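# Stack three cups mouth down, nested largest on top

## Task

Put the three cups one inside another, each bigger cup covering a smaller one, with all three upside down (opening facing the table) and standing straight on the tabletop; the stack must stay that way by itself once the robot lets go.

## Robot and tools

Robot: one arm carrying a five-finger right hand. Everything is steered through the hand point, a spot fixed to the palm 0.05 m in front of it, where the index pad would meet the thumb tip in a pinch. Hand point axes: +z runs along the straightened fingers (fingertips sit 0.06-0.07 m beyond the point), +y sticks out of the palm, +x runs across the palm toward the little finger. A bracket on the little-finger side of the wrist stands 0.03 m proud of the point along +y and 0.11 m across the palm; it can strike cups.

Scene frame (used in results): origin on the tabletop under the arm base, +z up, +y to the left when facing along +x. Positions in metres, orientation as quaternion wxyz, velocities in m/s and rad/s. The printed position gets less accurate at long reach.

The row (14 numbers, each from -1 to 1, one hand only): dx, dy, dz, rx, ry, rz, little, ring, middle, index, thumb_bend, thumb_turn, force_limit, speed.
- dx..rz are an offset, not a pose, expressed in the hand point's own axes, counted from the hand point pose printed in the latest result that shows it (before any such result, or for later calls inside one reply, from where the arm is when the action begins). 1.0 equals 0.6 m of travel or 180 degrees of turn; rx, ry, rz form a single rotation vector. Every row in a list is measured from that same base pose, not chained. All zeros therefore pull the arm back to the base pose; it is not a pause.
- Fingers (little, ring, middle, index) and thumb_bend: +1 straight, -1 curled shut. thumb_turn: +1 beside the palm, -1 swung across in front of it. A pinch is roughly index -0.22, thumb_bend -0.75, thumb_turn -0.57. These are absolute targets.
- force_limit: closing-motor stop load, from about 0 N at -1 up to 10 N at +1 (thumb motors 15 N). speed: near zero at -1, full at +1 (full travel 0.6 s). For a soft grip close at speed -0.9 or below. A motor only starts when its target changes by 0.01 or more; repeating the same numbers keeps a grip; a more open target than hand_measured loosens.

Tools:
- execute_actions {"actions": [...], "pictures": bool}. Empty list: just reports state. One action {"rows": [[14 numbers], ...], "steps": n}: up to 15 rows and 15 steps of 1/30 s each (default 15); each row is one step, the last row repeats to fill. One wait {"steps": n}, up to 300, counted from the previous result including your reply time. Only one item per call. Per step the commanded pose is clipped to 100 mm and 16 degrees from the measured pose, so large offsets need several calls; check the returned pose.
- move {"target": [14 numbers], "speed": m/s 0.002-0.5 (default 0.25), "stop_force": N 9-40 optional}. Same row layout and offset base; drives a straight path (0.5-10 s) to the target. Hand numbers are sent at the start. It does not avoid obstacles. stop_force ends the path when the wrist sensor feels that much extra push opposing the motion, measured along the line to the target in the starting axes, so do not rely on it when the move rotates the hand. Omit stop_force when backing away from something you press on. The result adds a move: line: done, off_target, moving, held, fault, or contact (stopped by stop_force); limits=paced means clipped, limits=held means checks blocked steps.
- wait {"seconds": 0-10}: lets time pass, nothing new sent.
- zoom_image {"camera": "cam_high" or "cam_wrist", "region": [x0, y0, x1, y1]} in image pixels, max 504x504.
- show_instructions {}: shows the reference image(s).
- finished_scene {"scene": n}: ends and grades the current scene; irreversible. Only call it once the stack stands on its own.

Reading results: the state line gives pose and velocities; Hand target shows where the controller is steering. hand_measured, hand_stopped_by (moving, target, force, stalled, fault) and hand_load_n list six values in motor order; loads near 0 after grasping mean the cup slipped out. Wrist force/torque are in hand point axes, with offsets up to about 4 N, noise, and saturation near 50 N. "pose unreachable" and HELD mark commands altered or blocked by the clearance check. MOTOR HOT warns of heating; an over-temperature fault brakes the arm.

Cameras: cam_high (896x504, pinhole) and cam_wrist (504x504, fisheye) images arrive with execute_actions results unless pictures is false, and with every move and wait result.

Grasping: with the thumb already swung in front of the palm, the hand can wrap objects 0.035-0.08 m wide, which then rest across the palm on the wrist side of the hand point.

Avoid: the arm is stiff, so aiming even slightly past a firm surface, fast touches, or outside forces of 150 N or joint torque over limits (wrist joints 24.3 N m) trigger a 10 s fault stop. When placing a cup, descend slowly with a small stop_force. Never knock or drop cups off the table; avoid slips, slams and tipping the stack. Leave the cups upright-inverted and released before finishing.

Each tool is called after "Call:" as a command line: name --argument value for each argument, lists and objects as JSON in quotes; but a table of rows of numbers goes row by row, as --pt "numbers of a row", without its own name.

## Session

Call:
execute_actions --actions '[]'

Scene clock: 0.00 s of 6600.00 s.
end_effector_position=(+0.0595, +0.3519, +0.2658) hand_measured=(+1.000, +1.000, +1.000, +1.000, +1.000, +1.000) hand_load_n=(+0.0, +0.0, +0.0, +0.0, +0.0, +0.0) hand_stopped_by=(target, target, target, target, target, target) hand_force_limit=0.00 hand_speed=-0.80 end_effector_quat_wxyz=(+0.247, -0.132, +0.946, -0.167) end_effector_velocity=(+0.000, +0.000, +0.000) end_effector_angular_velocity=(+0.000, -0.000, -0.000)
Joint positions: [ 1.796 -1.09   1.743  1.492  2.257  0.004]
Joint velocities: [-0.     0.    -0.001  0.001  0.    -0.   ]
Joint torques (N m, as the arm reports them, + toward a larger angle): no reading
Motor temperatures (°C, as the motors report them): [29 29 31 38 38 36]
Wrist force (N, on the end effector, along its own x y z axes, offset not removed): no reading
Wrist torque (N m, same axes, about the end effector's origin, offset not removed): no reading
Hand target: +0.059, +0.352, +0.266; +0.247, -0.132, +0.946, -0.167

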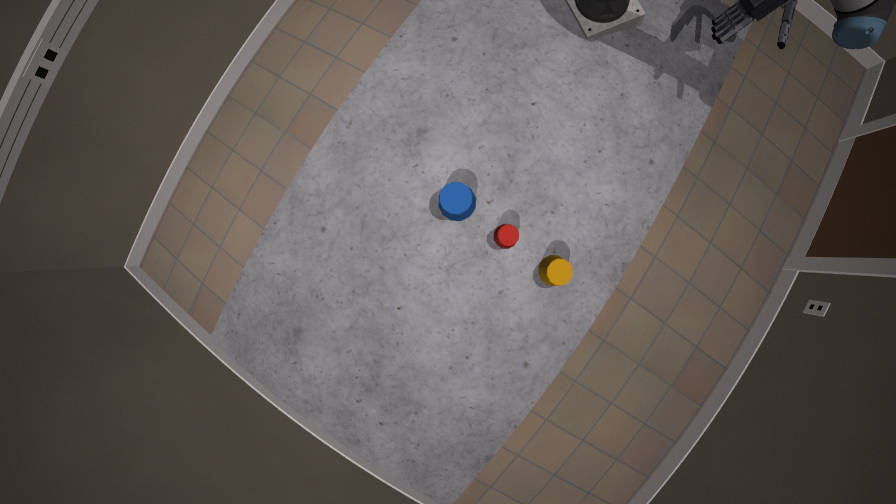

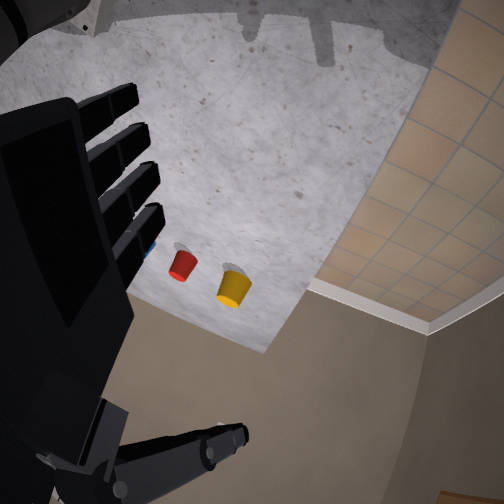

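Call:
move --target '[-0.8,-0.187,0.712,0.181,-0.099,-0.27,0.8,0.8,0.8,0.8,1,-1,0,-0.6]'

Call:
move --target '[0,0.125,0.045,0,0,0,0.8,0.8,0.8,0.8,1,-1,0,-0.6]' --speed 0.04 --stop_force 9

Scene clock: 8.53 s of 6600.00 s.
end_effector_position=(+0.7012, +0.3042, +0.1595) hand_measured=(+0.800, +0.800, +0.800, +0.800, +1.000, -1.000) hand_load_n=(+0.0, +0.0, +0.0, +0.0, +0.0, +0.0) hand_stopped_by=(target, target, target, target, target, target) hand_force_limit=0.00 hand_speed=-0.60 end_effector_quat_wxyz=(+0.322, -0.454, +0.679, -0.479) end_effector_velocity=(+0.000, +0.000, +0.000) end_effector_angular_velocity=(+0.000, -0.000, +0.001)
Joint positions: [ 0.661 -1.035  1.374 -0.197  2.49  -3.089]
Joint velocities: [ 0.  0. -0. -0. -0. -0.]
Joint torques (N m, as the arm reports them, + toward a larger angle): [ -0.41 -50.44  -6.32  -2.88  -1.25  -1.73]
Motor temperatures (°C, as the motors report them): [29 29 31 38 38 36]
Wrist force (N, on the end effector, along its own x y z axes, offset not removed): [1.2 2.8 -1.3]
Wrist torque (N m, same axes, about the end effector's origin, offset not removed): [0.69 -0.05 0.32]
Hand target: +0.701, +0.304, +0.160; +0.322, -0.454, +0.679, -0.479
Off the commanded pose: 0.002 m, 0 deg.
After step 90, 1.77 s passed at rest.
move: done

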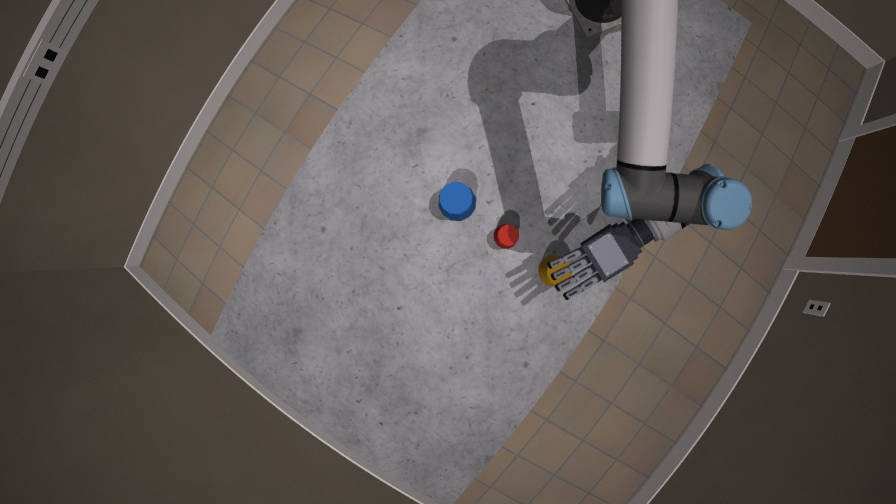

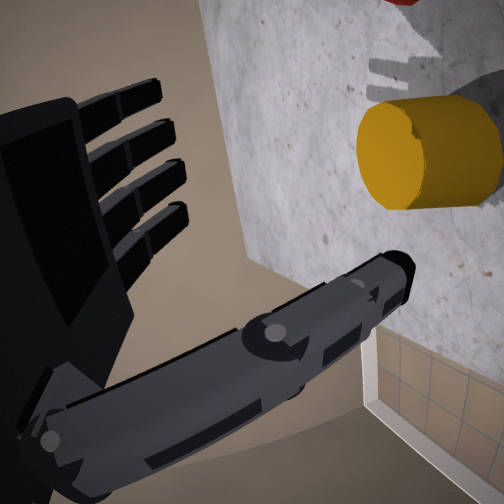

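Scene clock: 10.87 s of 6600.00 s.
end_effector_position=(+0.7015, +0.3041, +0.0801) hand_measured=(+0.800, +0.800, +0.800, +0.800, +1.000, -1.000) hand_load_n=(+0.0, +0.0, +0.0, +0.0, +0.0, +0.0) hand_stopped_by=(target, target, target, target, target, target) hand_force_limit=0.00 hand_speed=-0.60 end_effector_quat_wxyz=(+0.322, -0.454, +0.679, -0.479) end_effector_velocity=(+0.001, +0.000, -0.002) end_effector_angular_velocity=(+0.001, -0.002, -0.000)
Joint positions: [ 0.628 -0.952  1.451 -0.363  2.457 -3.096]
Joint velocities: [-0.001  0.003  0.001 -0.006 -0.001 -0.   ]
Joint torques (N m, as the arm reports them, + toward a larger angle): [ -0.18 -35.41  -4.63  -2.79  -1.2   -1.59]
Motor temperatures (°C, as the motors report them): [29 29 31 38 38 36]
Wrist force (N, on the end effector, along its own x y z axes, offset not removed): [2.9 2.3 2.0]
Wrist torque (N m, same axes, about the end effector's origin, offset not removed): [0.37 -0.49 0.14]
Hand target: +0.702, +0.304, +0.080; +0.322, -0.454, +0.679, -0.479
Off the commanded pose: 0.000 m, 0 deg.
move: done

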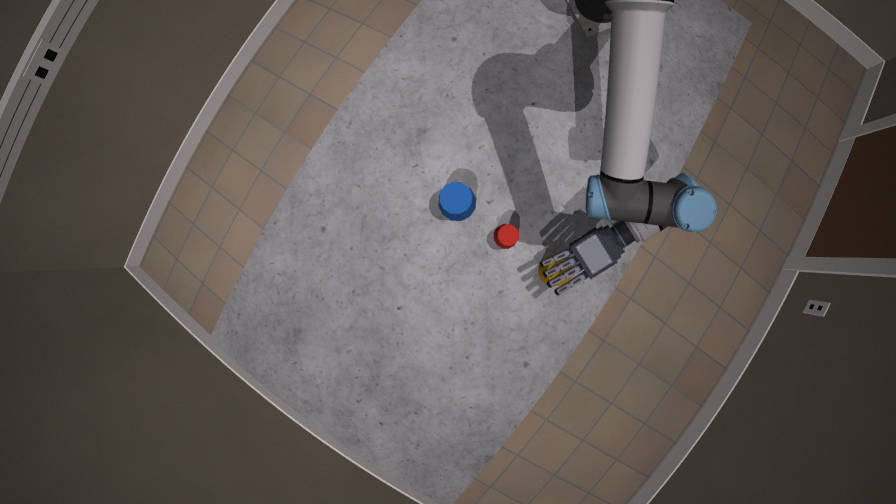

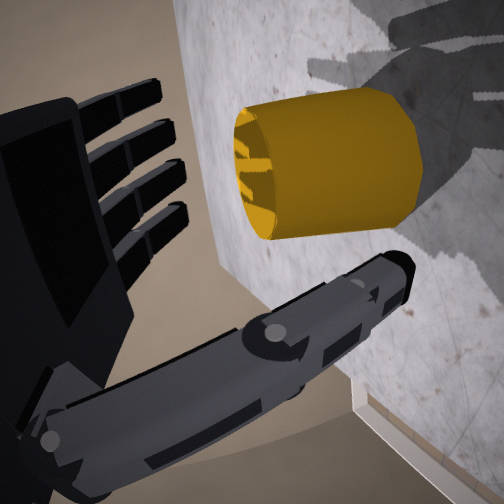

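Call:
move --target '[0,0.005,0.082,0,0,0,0.8,0.8,0.8,0.8,1,-1,0,-0.6]' --speed 0.03

Call:
move --target '[0,0,0,0,0,0,0.7,-0.7,-0.7,-0.7,-0.3,-1,0,-0.6]'

Call:
move --target '[0,-0.14,-0.05,0,0,0,0.7,-0.7,-0.7,-0.7,-0.3,-1,0,-0.6]' --speed 0.08

Call:
move --target '[0.232,-0.029,0.082,0,0,0,0.7,-0.7,-0.7,-0.7,-0.3,-1,0,-0.6]' --speed 0.12

Scene clock: 18.20 s of 6600.00 s.
end_effector_position=(+0.7433, +0.2869, +0.0609) hand_measured=(+0.800, +0.800, +0.800, +0.800, +1.000, -1.000) hand_load_n=(+0.0, +0.0, +0.0, +0.0, +0.0, +0.0) hand_stopped_by=(target, target, target, target, target, target) hand_force_limit=0.00 hand_speed=-0.60 end_effector_quat_wxyz=(+0.322, -0.454, +0.679, -0.479) end_effector_velocity=(+0.002, -0.001, -0.000) end_effector_angular_velocity=(+0.001, -0.001, -0.000)
Joint positions: [ 0.565 -0.898  1.377 -0.353  2.395 -3.108]
Joint velocities: [-0.002  0.002 -0.003 -0.    -0.002 -0.   ]
Joint torques (N m, as the arm reports them, + toward a larger angle): [  0.26 -38.34 -29.25   2.2   -1.43  -1.66]
Motor temperatures (°C, as the motors report them): [29 29 31 38 38 36]
Wrist force (N, on the end effector, along its own x y z axes, offset not removed): [2.3 4.9 -4.2]
Wrist torque (N m, same axes, about the end effector's origin, offset not removed): [1.28 -0.36 0.44]
Hand target: +0.743, +0.287, +0.061; +0.322, -0.454, +0.679, -0.479
Off the commanded pose: 0.000 m, 0 deg.
After step 90, 2.37 s passed at rest.
move: done

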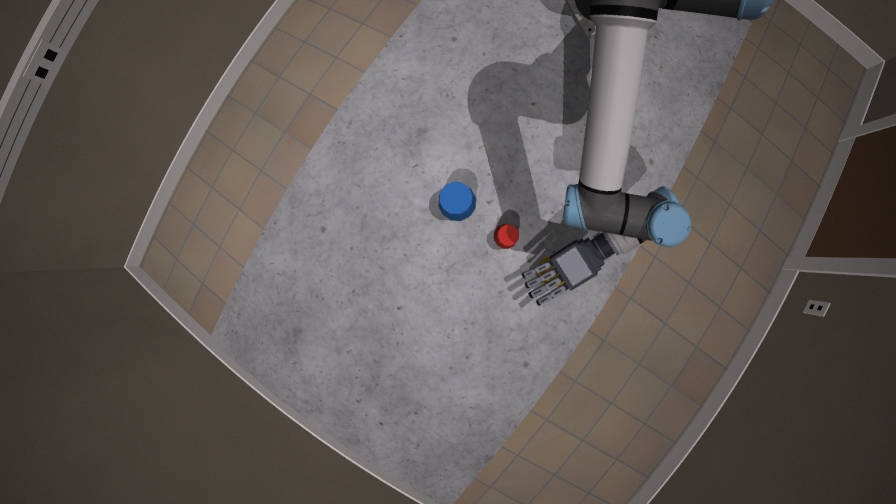

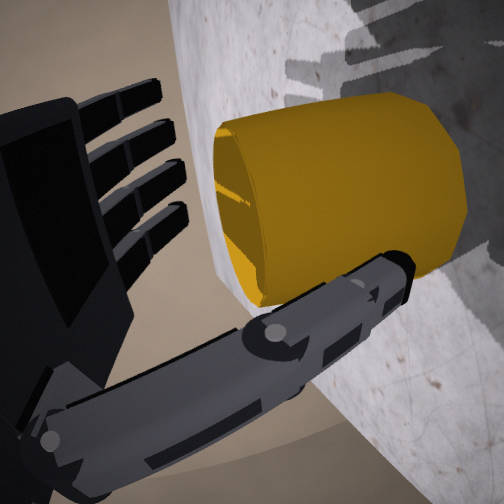

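Scene clock: 19.43 s of 6600.00 s.
end_effector_position=(+0.7433, +0.2869, +0.0609) hand_measured=(+0.700, +0.226, +0.270, +0.160, +0.664, -1.000) hand_load_n=(+0.0, +3.5, +2.5, +7.5, +10.0, +1.0) hand_stopped_by=(target, force, force, force, force, target) hand_force_limit=0.00 hand_speed=-0.60 end_effector_quat_wxyz=(+0.322, -0.454, +0.679, -0.479) end_effector_velocity=(+0.000, -0.000, +0.000) end_effector_angular_velocity=(-0.000, -0.000, -0.001)
Joint positions: [ 0.565 -0.898  1.377 -0.353  2.395 -3.108]
Joint velocities: [ 0.    -0.    -0.     0.     0.001 -0.   ]
Joint torques (N m, as the arm reports them, + toward a larger angle): [ 23.35 -46.63   1.17   0.52   0.5   -0.86]
Motor temperatures (°C, as the motors report them): [29 29 31 38 38 36]
Wrist force (N, on the end effector, along its own x y z axes, offset not removed): [0.2 -7.2 1.5]
Wrist torque (N m, same axes, about the end effector's origin, offset not removed): [0.59 -0.06 -0.25]
Hand target: +0.743, +0.287, +0.061; +0.322, -0.454, +0.679, -0.479
Off the commanded pose: 0.000 m, 0 deg.
move: done

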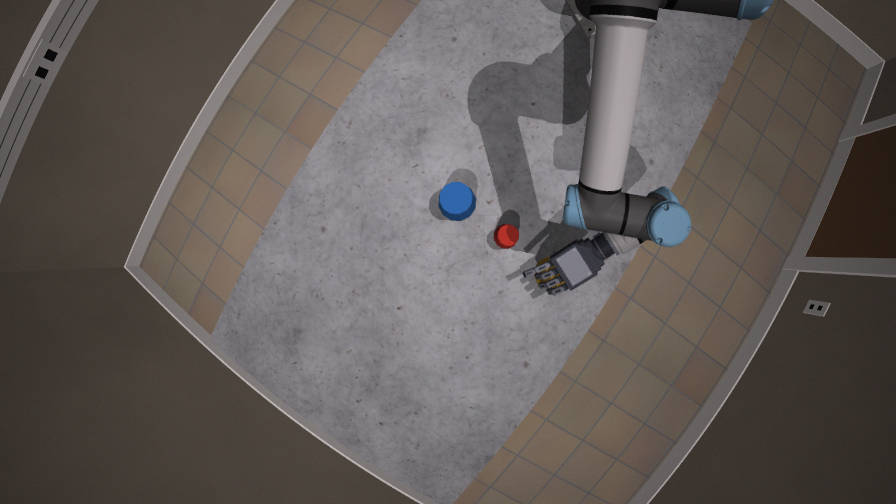

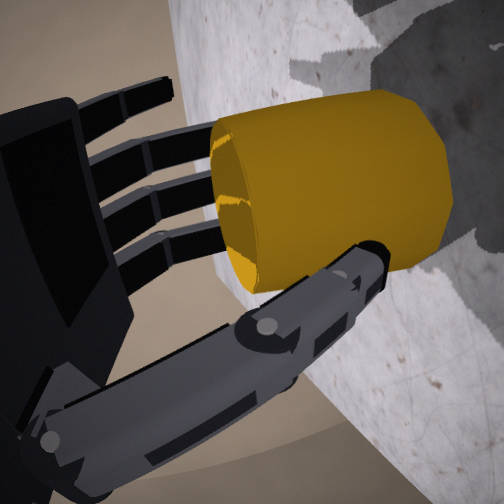

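Scene clock: 20.97 s of 6600.00 s.
end_effector_position=(+0.7432, +0.2869, +0.1498) hand_measured=(+0.700, +0.226, +0.270, +0.160, +0.666, -1.000) hand_load_n=(+0.0, +2.5, +1.0, +5.5, +11.5, +1.0) hand_stopped_by=(target, force, force, force, force, target) hand_force_limit=0.00 hand_speed=-0.60 end_effector_quat_wxyz=(+0.322, -0.454, +0.679, -0.479) end_effector_velocity=(+0.001, +0.000, +0.003) end_effector_angular_velocity=(+0.001, -0.002, +0.000)
Joint positions: [ 0.599 -0.991  1.297 -0.175  2.429 -3.102]
Joint velocities: [ 0.001 -0.002 -0.005  0.005  0.     0.001]
Joint torques (N m, as the arm reports them, + toward a larger angle): [ 24.57 -52.01 -30.97   2.09   1.42   1.39]
Motor temperatures (°C, as the motors report them): [29 29 31 38 38 36]
Wrist force (N, on the end effector, along its own x y z axes, offset not removed): [-2.9 3.3 -0.5]
Wrist torque (N m, same axes, about the end effector's origin, offset not removed): [0.78 0.46 0.13]
Hand target: +0.743, +0.287, +0.150; +0.322, -0.454, +0.679, -0.479
Off the commanded pose: 0.000 m, 0 deg.
move: done

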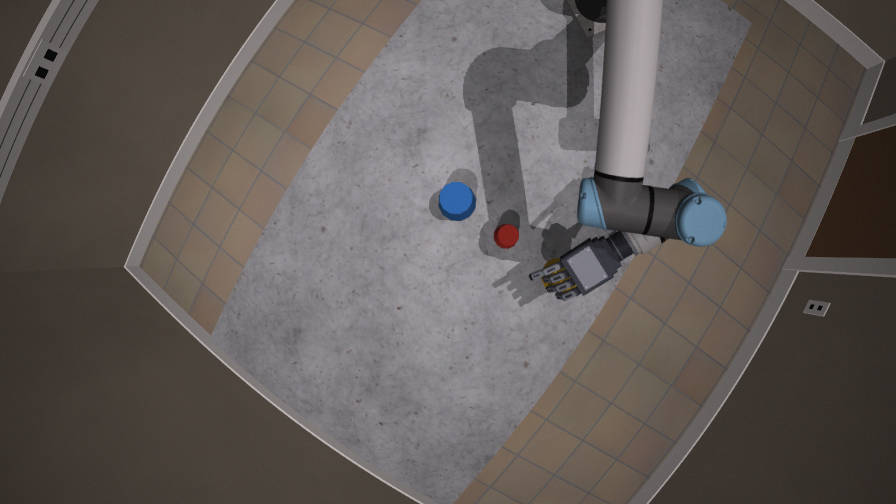

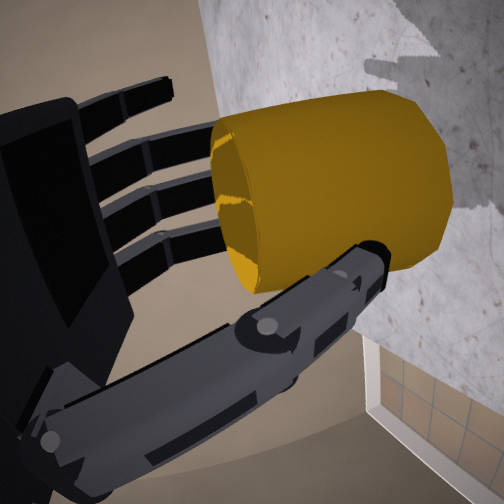

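Scene clock: 22.67 s of 6600.00 s.
end_effector_position=(+0.7384, +0.1386, +0.1496) hand_measured=(+0.700, +0.226, +0.270, +0.160, +0.666, -1.000) hand_load_n=(+0.0, +2.5, +1.0, +5.5, +11.5, +1.0) hand_stopped_by=(target, force, force, force, force, target) hand_force_limit=0.00 hand_speed=-0.60 end_effector_quat_wxyz=(+0.322, -0.454, +0.679, -0.478) end_effector_velocity=(-0.001, -0.002, -0.001) end_effector_angular_velocity=(-0.000, +0.001, +0.000)
Joint positions: [ 0.35  -1.213  1.575 -0.257  2.182 -3.141]
Joint velocities: [-0.004 -0.003  0.005 -0.002 -0.005 -0.001]
Joint torques (N m, as the arm reports them, + toward a larger angle): [ -2.82 -46.17  -5.83  -3.36  -1.38  -1.61]
Motor temperatures (°C, as the motors report them): [29 29 31 38 38 36]
Wrist force (N, on the end effector, along its own x y z axes, offset not removed): [1.3 1.8 1.7]
Wrist torque (N m, same axes, about the end effector's origin, offset not removed): [0.39 -0.27 -0.03]
Hand target: +0.738, +0.138, +0.150; +0.322, -0.454, +0.679, -0.478
Off the commanded pose: 0.000 m, 0 deg.
move: done

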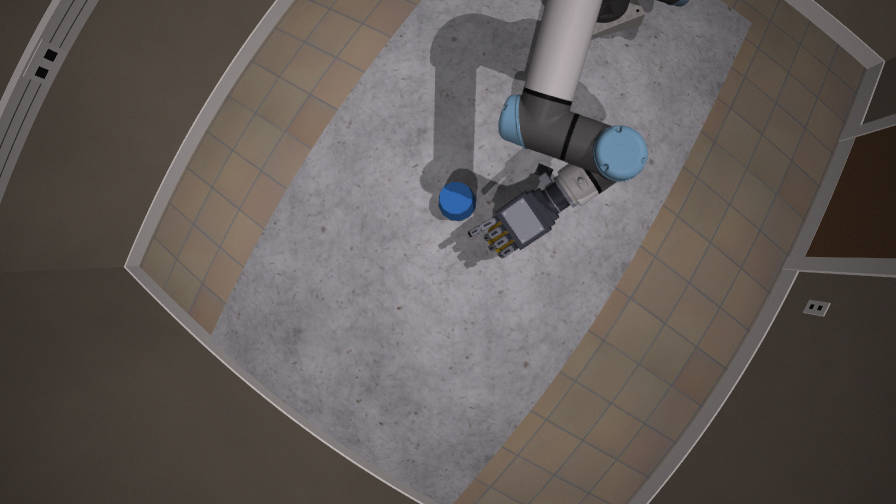

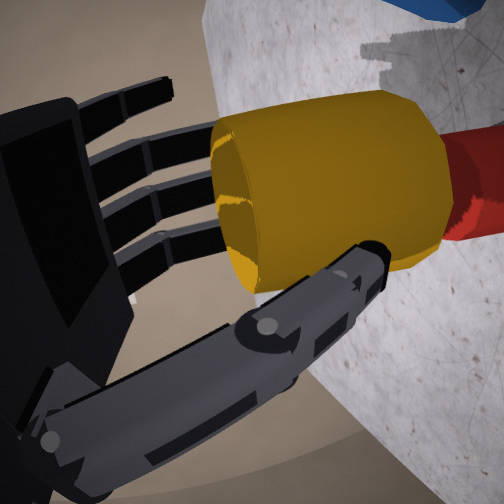

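Call:
move --target '[0,0.137,0.04,0,0,0,0.7,-0.7,-0.7,-0.7,-0.3,-1,0,-0.6]' --speed 0.02 --stop_force 9

Call:
move --target '[0,0,0,0,0,0,0.8,0.8,0.8,0.8,1,-1,0,-0.6]'

Call:
move --target '[0,-0.14,-0.07,0,0,0,0.8,0.8,0.8,0.8,1,-1,0,-0.6]' --speed 0.1

Call:
move --target '[0.232,-0.017,0.048,0,0,0,0.8,0.8,0.8,0.8,1,-1,0,-0.6]'

Call:
move --target '[0,0.11,0.04,0,0,0,0.8,0.8,0.8,0.8,1,-1,0,-0.6]' --speed 0.04 --stop_force 9

Scene clock: 33.33 s of 6600.00 s.
end_effector_position=(+0.7338, +0.1405, +0.0644) hand_measured=(+0.700, +0.226, +0.270, +0.160, +0.666, -1.000) hand_load_n=(+0.0, +2.5, +1.0, +5.5, +11.5, +1.0) hand_stopped_by=(target, force, force, force, force, target) hand_force_limit=0.00 hand_speed=-0.60 end_effector_quat_wxyz=(+0.322, -0.454, +0.679, -0.478) end_effector_velocity=(-0.000, +0.000, -0.002) end_effector_angular_velocity=(+0.000, +0.000, +0.001)
Joint positions: [ 0.324 -1.111  1.662 -0.447  2.155 -3.144]
Joint velocities: [-0.     0.003  0.002 -0.004 -0.001 -0.   ]
Joint torques (N m, as the arm reports them, + toward a larger angle): [ -2.03 -32.62  -3.43  -3.2   -1.3   -1.65]
Motor temperatures (°C, as the motors report them): [29 29 31 38 38 36]
Wrist force (N, on the end effector, along its own x y z axes, offset not removed): [1.5 4.9 -2.4]
Wrist torque (N m, same axes, about the end effector's origin, offset not removed): [1.13 -0.27 0.34]
Hand target: +0.734, +0.140, +0.064; +0.322, -0.454, +0.679, -0.478
Off the commanded pose: 0.000 m, 0 deg.
After step 90, 3.10 s passed at rest.
move: done

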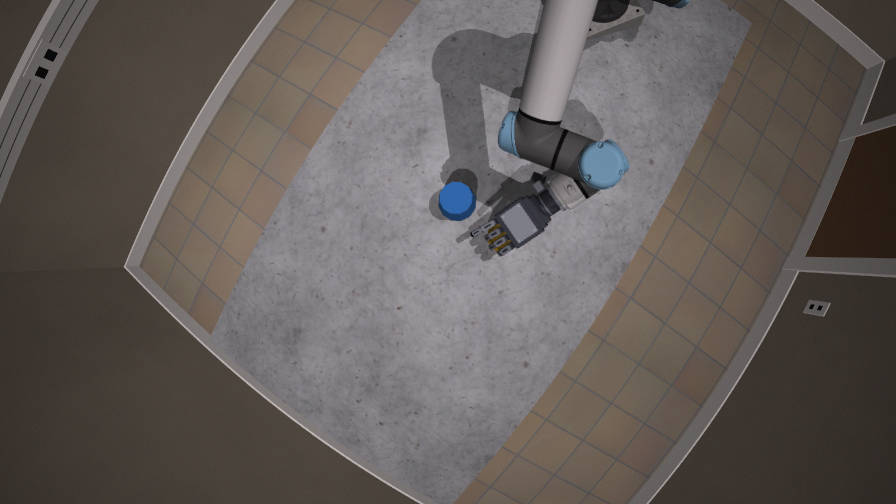

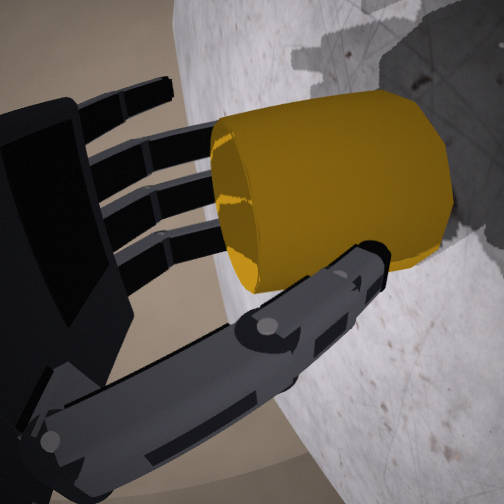

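Scene clock: 34.57 s of 6600.00 s.
end_effector_position=(+0.7338, +0.1405, +0.0643) hand_measured=(+0.800, +0.800, +0.800, +0.800, +1.000, -1.000) hand_load_n=(+0.0, +0.0, +0.0, +0.0, +0.0, +0.0) hand_stopped_by=(target, target, target, target, target, target) hand_force_limit=0.00 hand_speed=-0.60 end_effector_quat_wxyz=(+0.322, -0.454, +0.679, -0.478) end_effector_velocity=(+0.000, +0.000, +0.001) end_effector_angular_velocity=(+0.000, -0.000, +0.001)
Joint positions: [ 0.324 -1.111  1.662 -0.447  2.155 -3.144]
Joint velocities: [-0.    -0.001 -0.001  0.001 -0.001 -0.   ]
Joint torques (N m, as the arm reports them, + toward a larger angle): [  3.84 -47.26 -20.19   2.07   0.78  -1.38]
Motor temperatures (°C, as the motors report them): [29 29 31 38 38 36]
Wrist force (N, on the end effector, along its own x y z axes, offset not removed): [4.0 2.4 2.4]
Wrist torque (N m, same axes, about the end effector's origin, offset not removed): [0.53 -0.63 0.22]
Hand target: +0.734, +0.140, +0.064; +0.322, -0.454, +0.679, -0.478
Off the commanded pose: 0.000 m, 0 deg.
move: done

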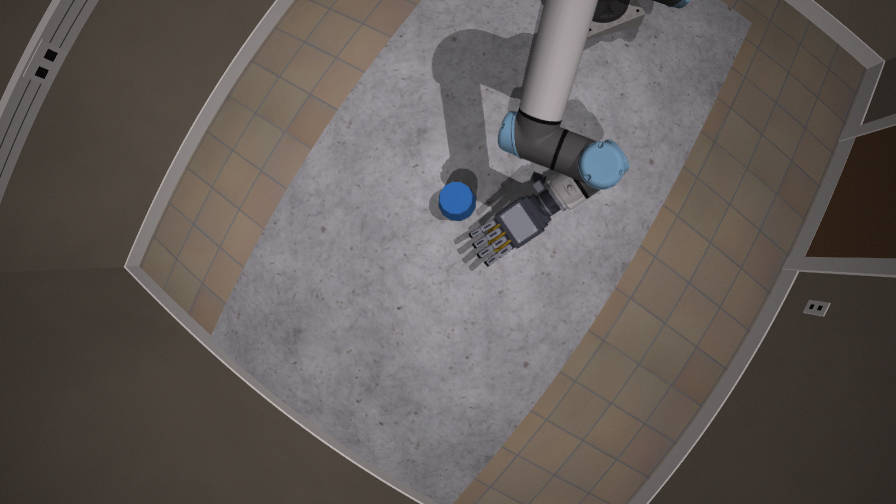

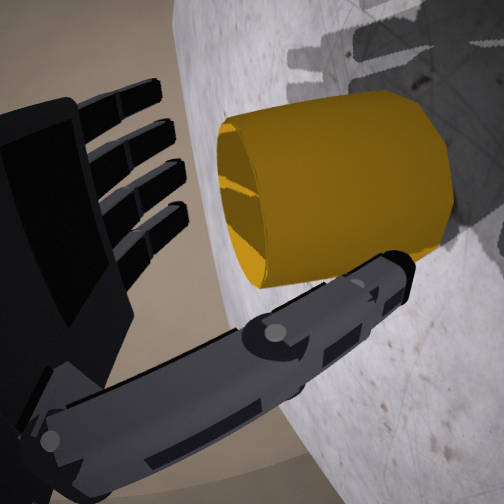

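Scene clock: 35.97 s of 6600.00 s.
end_effector_position=(+0.7233, +0.1448, +0.1573) hand_measured=(+0.800, +0.800, +0.800, +0.800, +1.000, -1.000) hand_load_n=(+0.0, +0.0, +0.0, +0.0, +0.0, +0.0) hand_stopped_by=(target, target, target, target, target, target) hand_force_limit=0.00 hand_speed=-0.60 end_effector_quat_wxyz=(+0.322, -0.454, +0.679, -0.478) end_effector_velocity=(-0.000, -0.000, +0.001) end_effector_angular_velocity=(-0.000, +0.001, -0.001)
Joint positions: [ 0.371 -1.241  1.605 -0.257  2.203 -3.138]
Joint velocities: [ 0.    -0.002 -0.002  0.005  0.002  0.   ]
Joint torques (N m, as the arm reports them, + toward a larger angle): [ 21.27 -44.8  -30.67   2.33   1.22   1.27]
Motor temperatures (°C, as the motors report them): [29 29 31 38 38 36]
Wrist force (N, on the end effector, along its own x y z axes, offset not removed): [0.9 5.6 -0.7]
Wrist torque (N m, same axes, about the end effector's origin, offset not removed): [1.14 0.02 0.37]
Hand target: +0.723, +0.145, +0.157; +0.322, -0.454, +0.679, -0.478
Off the commanded pose: 0.000 m, 0 deg.
move: done

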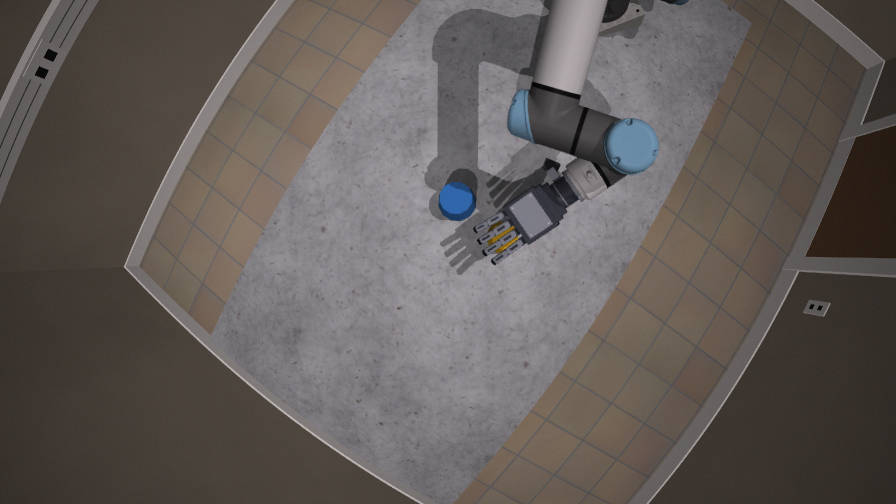

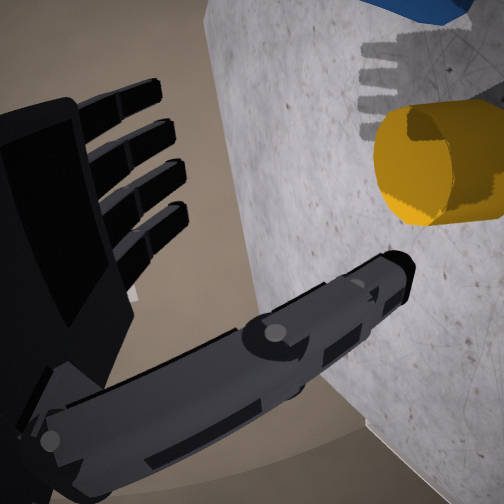

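Scene clock: 37.13 s of 6600.00 s.
end_effector_position=(+0.6985, +0.0046, +0.1571) hand_measured=(+0.800, +0.800, +0.800, +0.800, +1.000, -1.000) hand_load_n=(+0.0, +0.0, +0.0, +0.0, +0.0, +0.0) hand_stopped_by=(target, target, target, target, target, target) hand_force_limit=0.00 hand_speed=-0.60 end_effector_quat_wxyz=(+0.322, -0.454, +0.679, -0.478) end_effector_velocity=(+0.000, -0.002, +0.001) end_effector_angular_velocity=(+0.000, -0.002, +0.000)
Joint positions: [ 0.07  -1.432  1.803 -0.28   1.903 -3.171]
Joint velocities: [-0.006 -0.002  0.001 -0.001 -0.006 -0.   ]
Joint torques (N m, as the arm reports them, + toward a larger angle): [ -5.11 -39.45  -4.73  -3.28  -1.33  -1.67]
Motor temperatures (°C, as the motors report them): [29 29 31 38 38 36]
Wrist force (N, on the end effector, along its own x y z axes, offset not removed): [0.7 -0.2 -0.3]
Wrist torque (N m, same axes, about the end effector's origin, offset not removed): [0.38 -0.10 0.19]
Hand target: +0.699, +0.004, +0.157; +0.322, -0.454, +0.679, -0.478
Off the commanded pose: 0.000 m, 0 deg.
move: done

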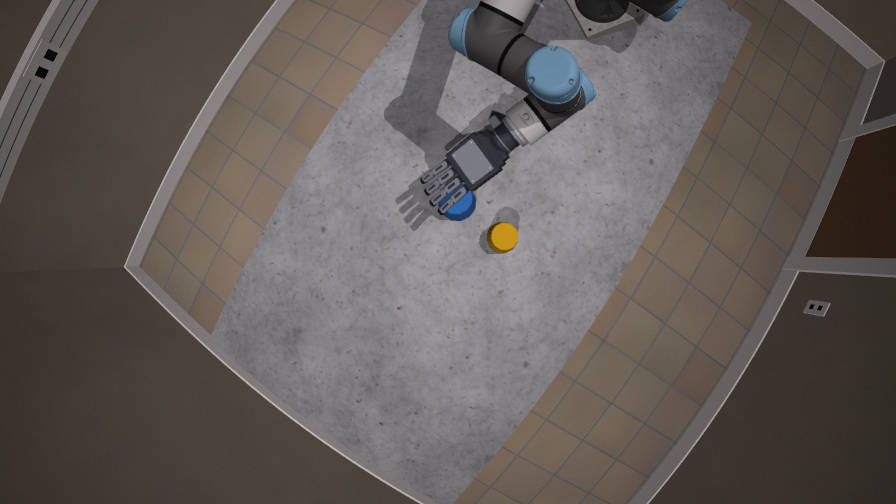

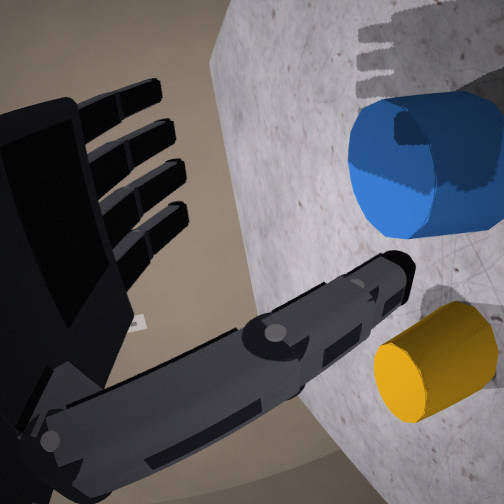

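Scene clock: 39.27 s of 6600.00 s.
end_effector_position=(+0.6989, +0.0045, +0.0871) hand_measured=(+0.800, +0.800, +0.800, +0.800, +1.000, -1.000) hand_load_n=(+0.0, +0.0, +0.0, +0.0, +0.0, +0.0) hand_stopped_by=(target, target, target, target, target, target) hand_force_limit=0.00 hand_speed=-0.60 end_effector_quat_wxyz=(+0.322, -0.454, +0.679, -0.478) end_effector_velocity=(+0.000, +0.000, -0.002) end_effector_angular_velocity=(-0.000, -0.000, +0.000)
Joint positions: [ 0.048 -1.332  1.872 -0.45   1.881 -3.173]
Joint velocities: [-0.     0.003  0.001 -0.004 -0.    -0.   ]
Joint torques (N m, as the arm reports them, + toward a larger angle): [ -5.17 -25.81  -2.84  -3.12  -1.23  -1.58]
Motor temperatures (°C, as the motors report them): [29 29 31 38 38 36]
Wrist force (N, on the end effector, along its own x y z axes, offset not removed): [5.1 1.9 -1.6]
Wrist torque (N m, same axes, about the end effector's origin, offset not removed): [0.57 -0.42 0.62]
Hand target: +0.699, +0.005, +0.087; +0.322, -0.454, +0.679, -0.478
Off the commanded pose: 0.000 m, 0 deg.
move: done

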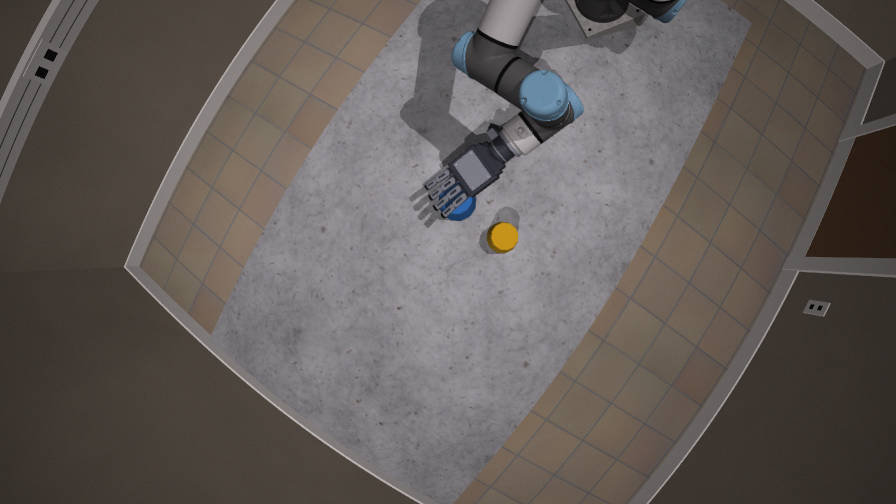

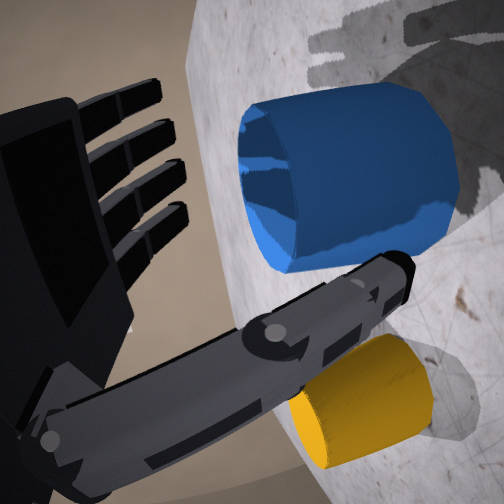

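Call:
move --target '[-0.017,0.008,0.062,0,0,0,0.8,0.8,0.8,0.8,1,-1,0,-0.6]' --speed 0.03

Call:
move --target '[0,0,0,0,0,0,0.7,-0.7,-0.7,-0.7,-0.3,-1,0,-0.6]'

Call:
move --target '[0,-0.14,-0.05,0,0,0,0.7,-0.7,-0.7,-0.7,-0.3,-1,0,-0.6]' --speed 0.08

Call:
move --target '[-0.225,0.031,-0.086,0,0,0,0.7,-0.7,-0.7,-0.7,-0.3,-1,0,-0.6]' --speed 0.12

Scene clock: 47.03 s of 6600.00 s.
end_effector_position=(+0.7336, +0.0013, +0.0702) hand_measured=(+0.800, +0.800, +0.800, +0.800, +1.000, -1.000) hand_load_n=(+0.0, +0.0, +0.0, +0.0, +0.0, +0.0) hand_stopped_by=(target, target, target, target, target, target) hand_force_limit=0.00 hand_speed=-0.60 end_effector_quat_wxyz=(+0.322, -0.454, +0.679, -0.478) end_effector_velocity=(+0.002, -0.000, -0.001) end_effector_angular_velocity=(-0.000, -0.001, -0.001)
Joint positions: [ 0.044 -1.243  1.778 -0.444  1.877 -3.173]
Joint velocities: [-0.     0.004 -0.004 -0.     0.     0.   ]
Joint torques (N m, as the arm reports them, + toward a larger angle): [ -4.7  -28.16 -28.48   1.95  -1.31  -1.67]
Motor temperatures (°C, as the motors report them): [29 29 31 38 38 36]
Wrist force (N, on the end effector, along its own x y z axes, offset not removed): [4.4 4.7 -1.8]
Wrist torque (N m, same axes, about the end effector's origin, offset not removed): [1.02 -0.49 0.51]
Hand target: +0.734, +0.001, +0.070; +0.322, -0.454, +0.679, -0.478
Off the commanded pose: 0.000 m, 0 deg.
After step 90, 3.13 s passed at rest.
move: done

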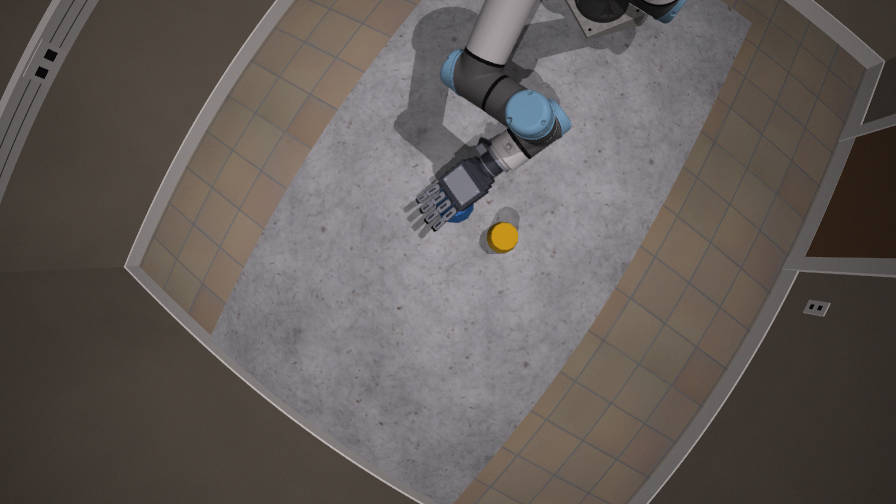

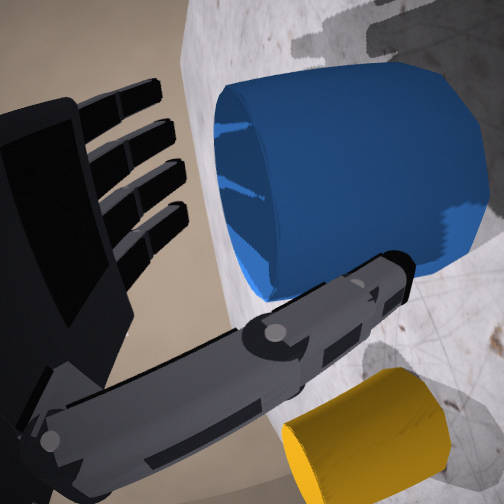

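Scene clock: 48.13 s of 6600.00 s.
end_effector_position=(+0.7336, +0.0013, +0.0702) hand_measured=(+0.700, +0.362, +0.404, +0.248, +0.738, -1.000) hand_load_n=(+0.0, +7.5, +1.0, +7.0, +11.0, +1.5) hand_stopped_by=(target, force, force, force, force, target) hand_force_limit=0.00 hand_speed=-0.60 end_effector_quat_wxyz=(+0.322, -0.454, +0.679, -0.478) end_effector_velocity=(-0.001, +0.000, -0.001) end_effector_angular_velocity=(+0.000, +0.001, +0.000)
Joint positions: [ 0.044 -1.243  1.778 -0.444  1.877 -3.173]
Joint velocities: [ 0.     0.     0.001  0.     0.    -0.   ]
Joint torques (N m, as the arm reports them, + toward a larger angle): [ -3.26 -37.1    2.56   0.82  -0.55  -1.27]
Motor temperatures (°C, as the motors report them): [29 29 31 38 38 36]
Wrist force (N, on the end effector, along its own x y z axes, offset not removed): [-1.9 -4.6 3.0]
Wrist torque (N m, same axes, about the end effector's origin, offset not removed): [0.82 -0.21 -0.25]
Hand target: +0.734, +0.001, +0.070; +0.322, -0.454, +0.679, -0.478
Off the commanded pose: 0.000 m, 0 deg.
move: done

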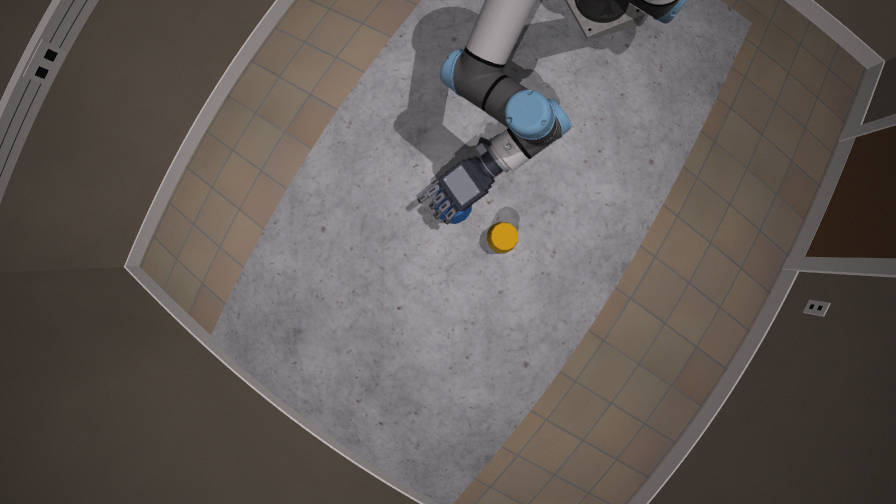

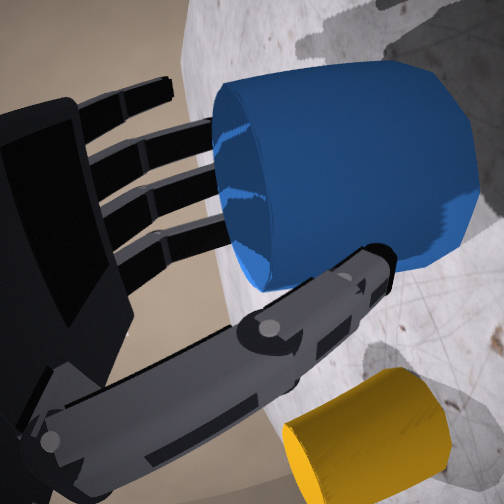

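Scene clock: 49.67 s of 6600.00 s.
end_effector_position=(+0.7336, +0.0012, +0.1592) hand_measured=(+0.700, +0.362, +0.404, +0.248, +0.738, -1.000) hand_load_n=(+0.0, +5.5, +0.0, +5.5, +12.5, +1.5) hand_stopped_by=(target, force, force, force, force, target) hand_force_limit=0.00 hand_speed=-0.60 end_effector_quat_wxyz=(+0.322, -0.454, +0.679, -0.478) end_effector_velocity=(+0.000, -0.001, +0.002) end_effector_angular_velocity=(-0.000, +0.001, -0.001)
Joint positions: [ 0.07  -1.365  1.695 -0.24   1.903 -3.171]
Joint velocities: [ 0.    -0.002 -0.004  0.006  0.002  0.   ]
Joint torques (N m, as the arm reports them, + toward a larger angle): [ 19.86 -42.08 -29.37   2.04   1.27   1.33]
Motor temperatures (°C, as the motors report them): [29 29 31 38 38 36]
Wrist force (N, on the end effector, along its own x y z axes, offset not removed): [-1.0 5.9 -1.8]
Wrist torque (N m, same axes, about the end effector's origin, offset not removed): [0.95 0.26 0.33]
Hand target: +0.734, +0.001, +0.159; +0.322, -0.454, +0.679, -0.478
Off the commanded pose: 0.000 m, 0 deg.
move: done

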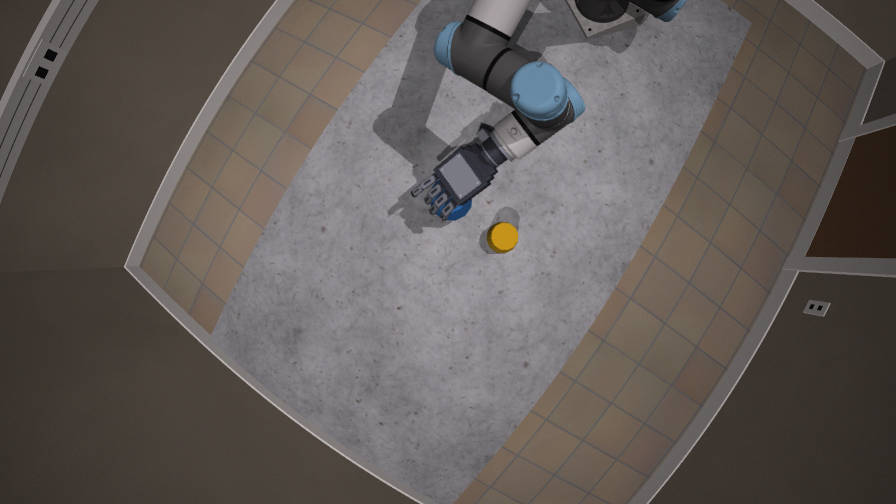

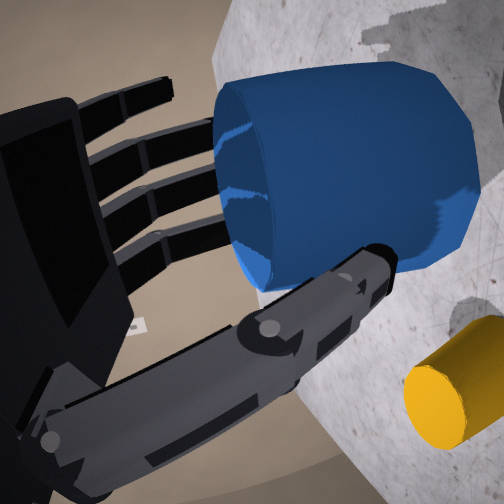

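Scene clock: 51.33 s of 6600.00 s.
end_effector_position=(+0.7343, +0.1467, +0.1590) hand_measured=(+0.700, +0.362, +0.404, +0.248, +0.738, -1.000) hand_load_n=(+0.0, +5.5, +0.0, +5.5, +12.5, +2.0) hand_stopped_by=(target, force, force, force, force, target) hand_force_limit=0.00 hand_speed=-0.60 end_effector_quat_wxyz=(+0.322, -0.454, +0.679, -0.478) end_effector_velocity=(-0.000, +0.002, -0.001) end_effector_angular_velocity=(-0.001, +0.002, -0.001)
Joint positions: [ 0.371 -1.22   1.566 -0.239  2.203 -3.138]
Joint velocities: [ 0.004  0.003 -0.003  0.002  0.005  0.001]
Joint torques (N m, as the arm reports them, + toward a larger angle): [ 19.95 -29.42 -30.77   2.02   1.25   1.37]
Motor temperatures (°C, as the motors report them): [29 29 31 38 38 36]
Wrist force (N, on the end effector, along its own x y z axes, offset not removed): [6.8 4.8 0.9]
Wrist torque (N m, same axes, about the end effector's origin, offset not removed): [0.85 -0.90 0.75]
Hand target: +0.734, +0.147, +0.159; +0.322, -0.454, +0.679, -0.478
Off the commanded pose: 0.000 m, 0 deg.
move: done

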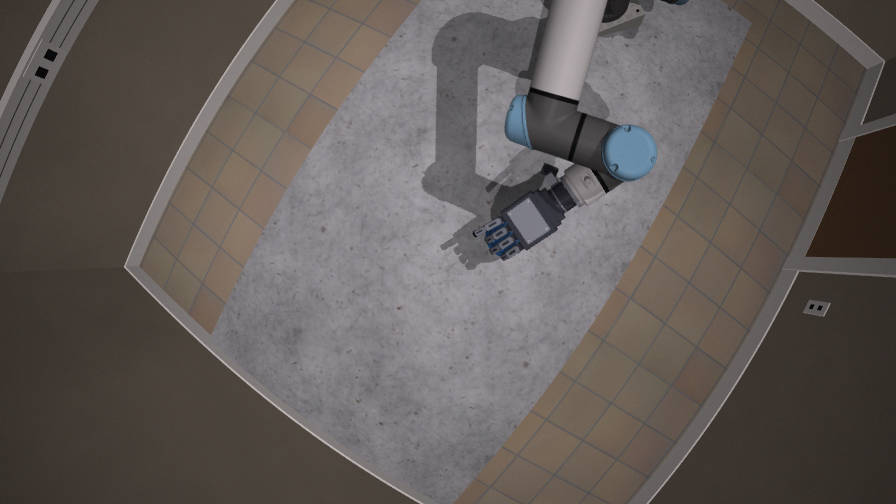

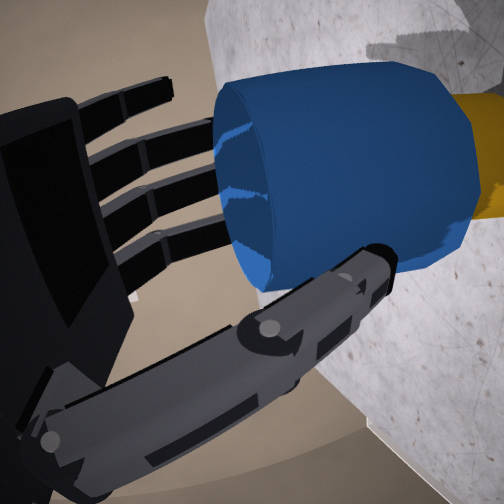

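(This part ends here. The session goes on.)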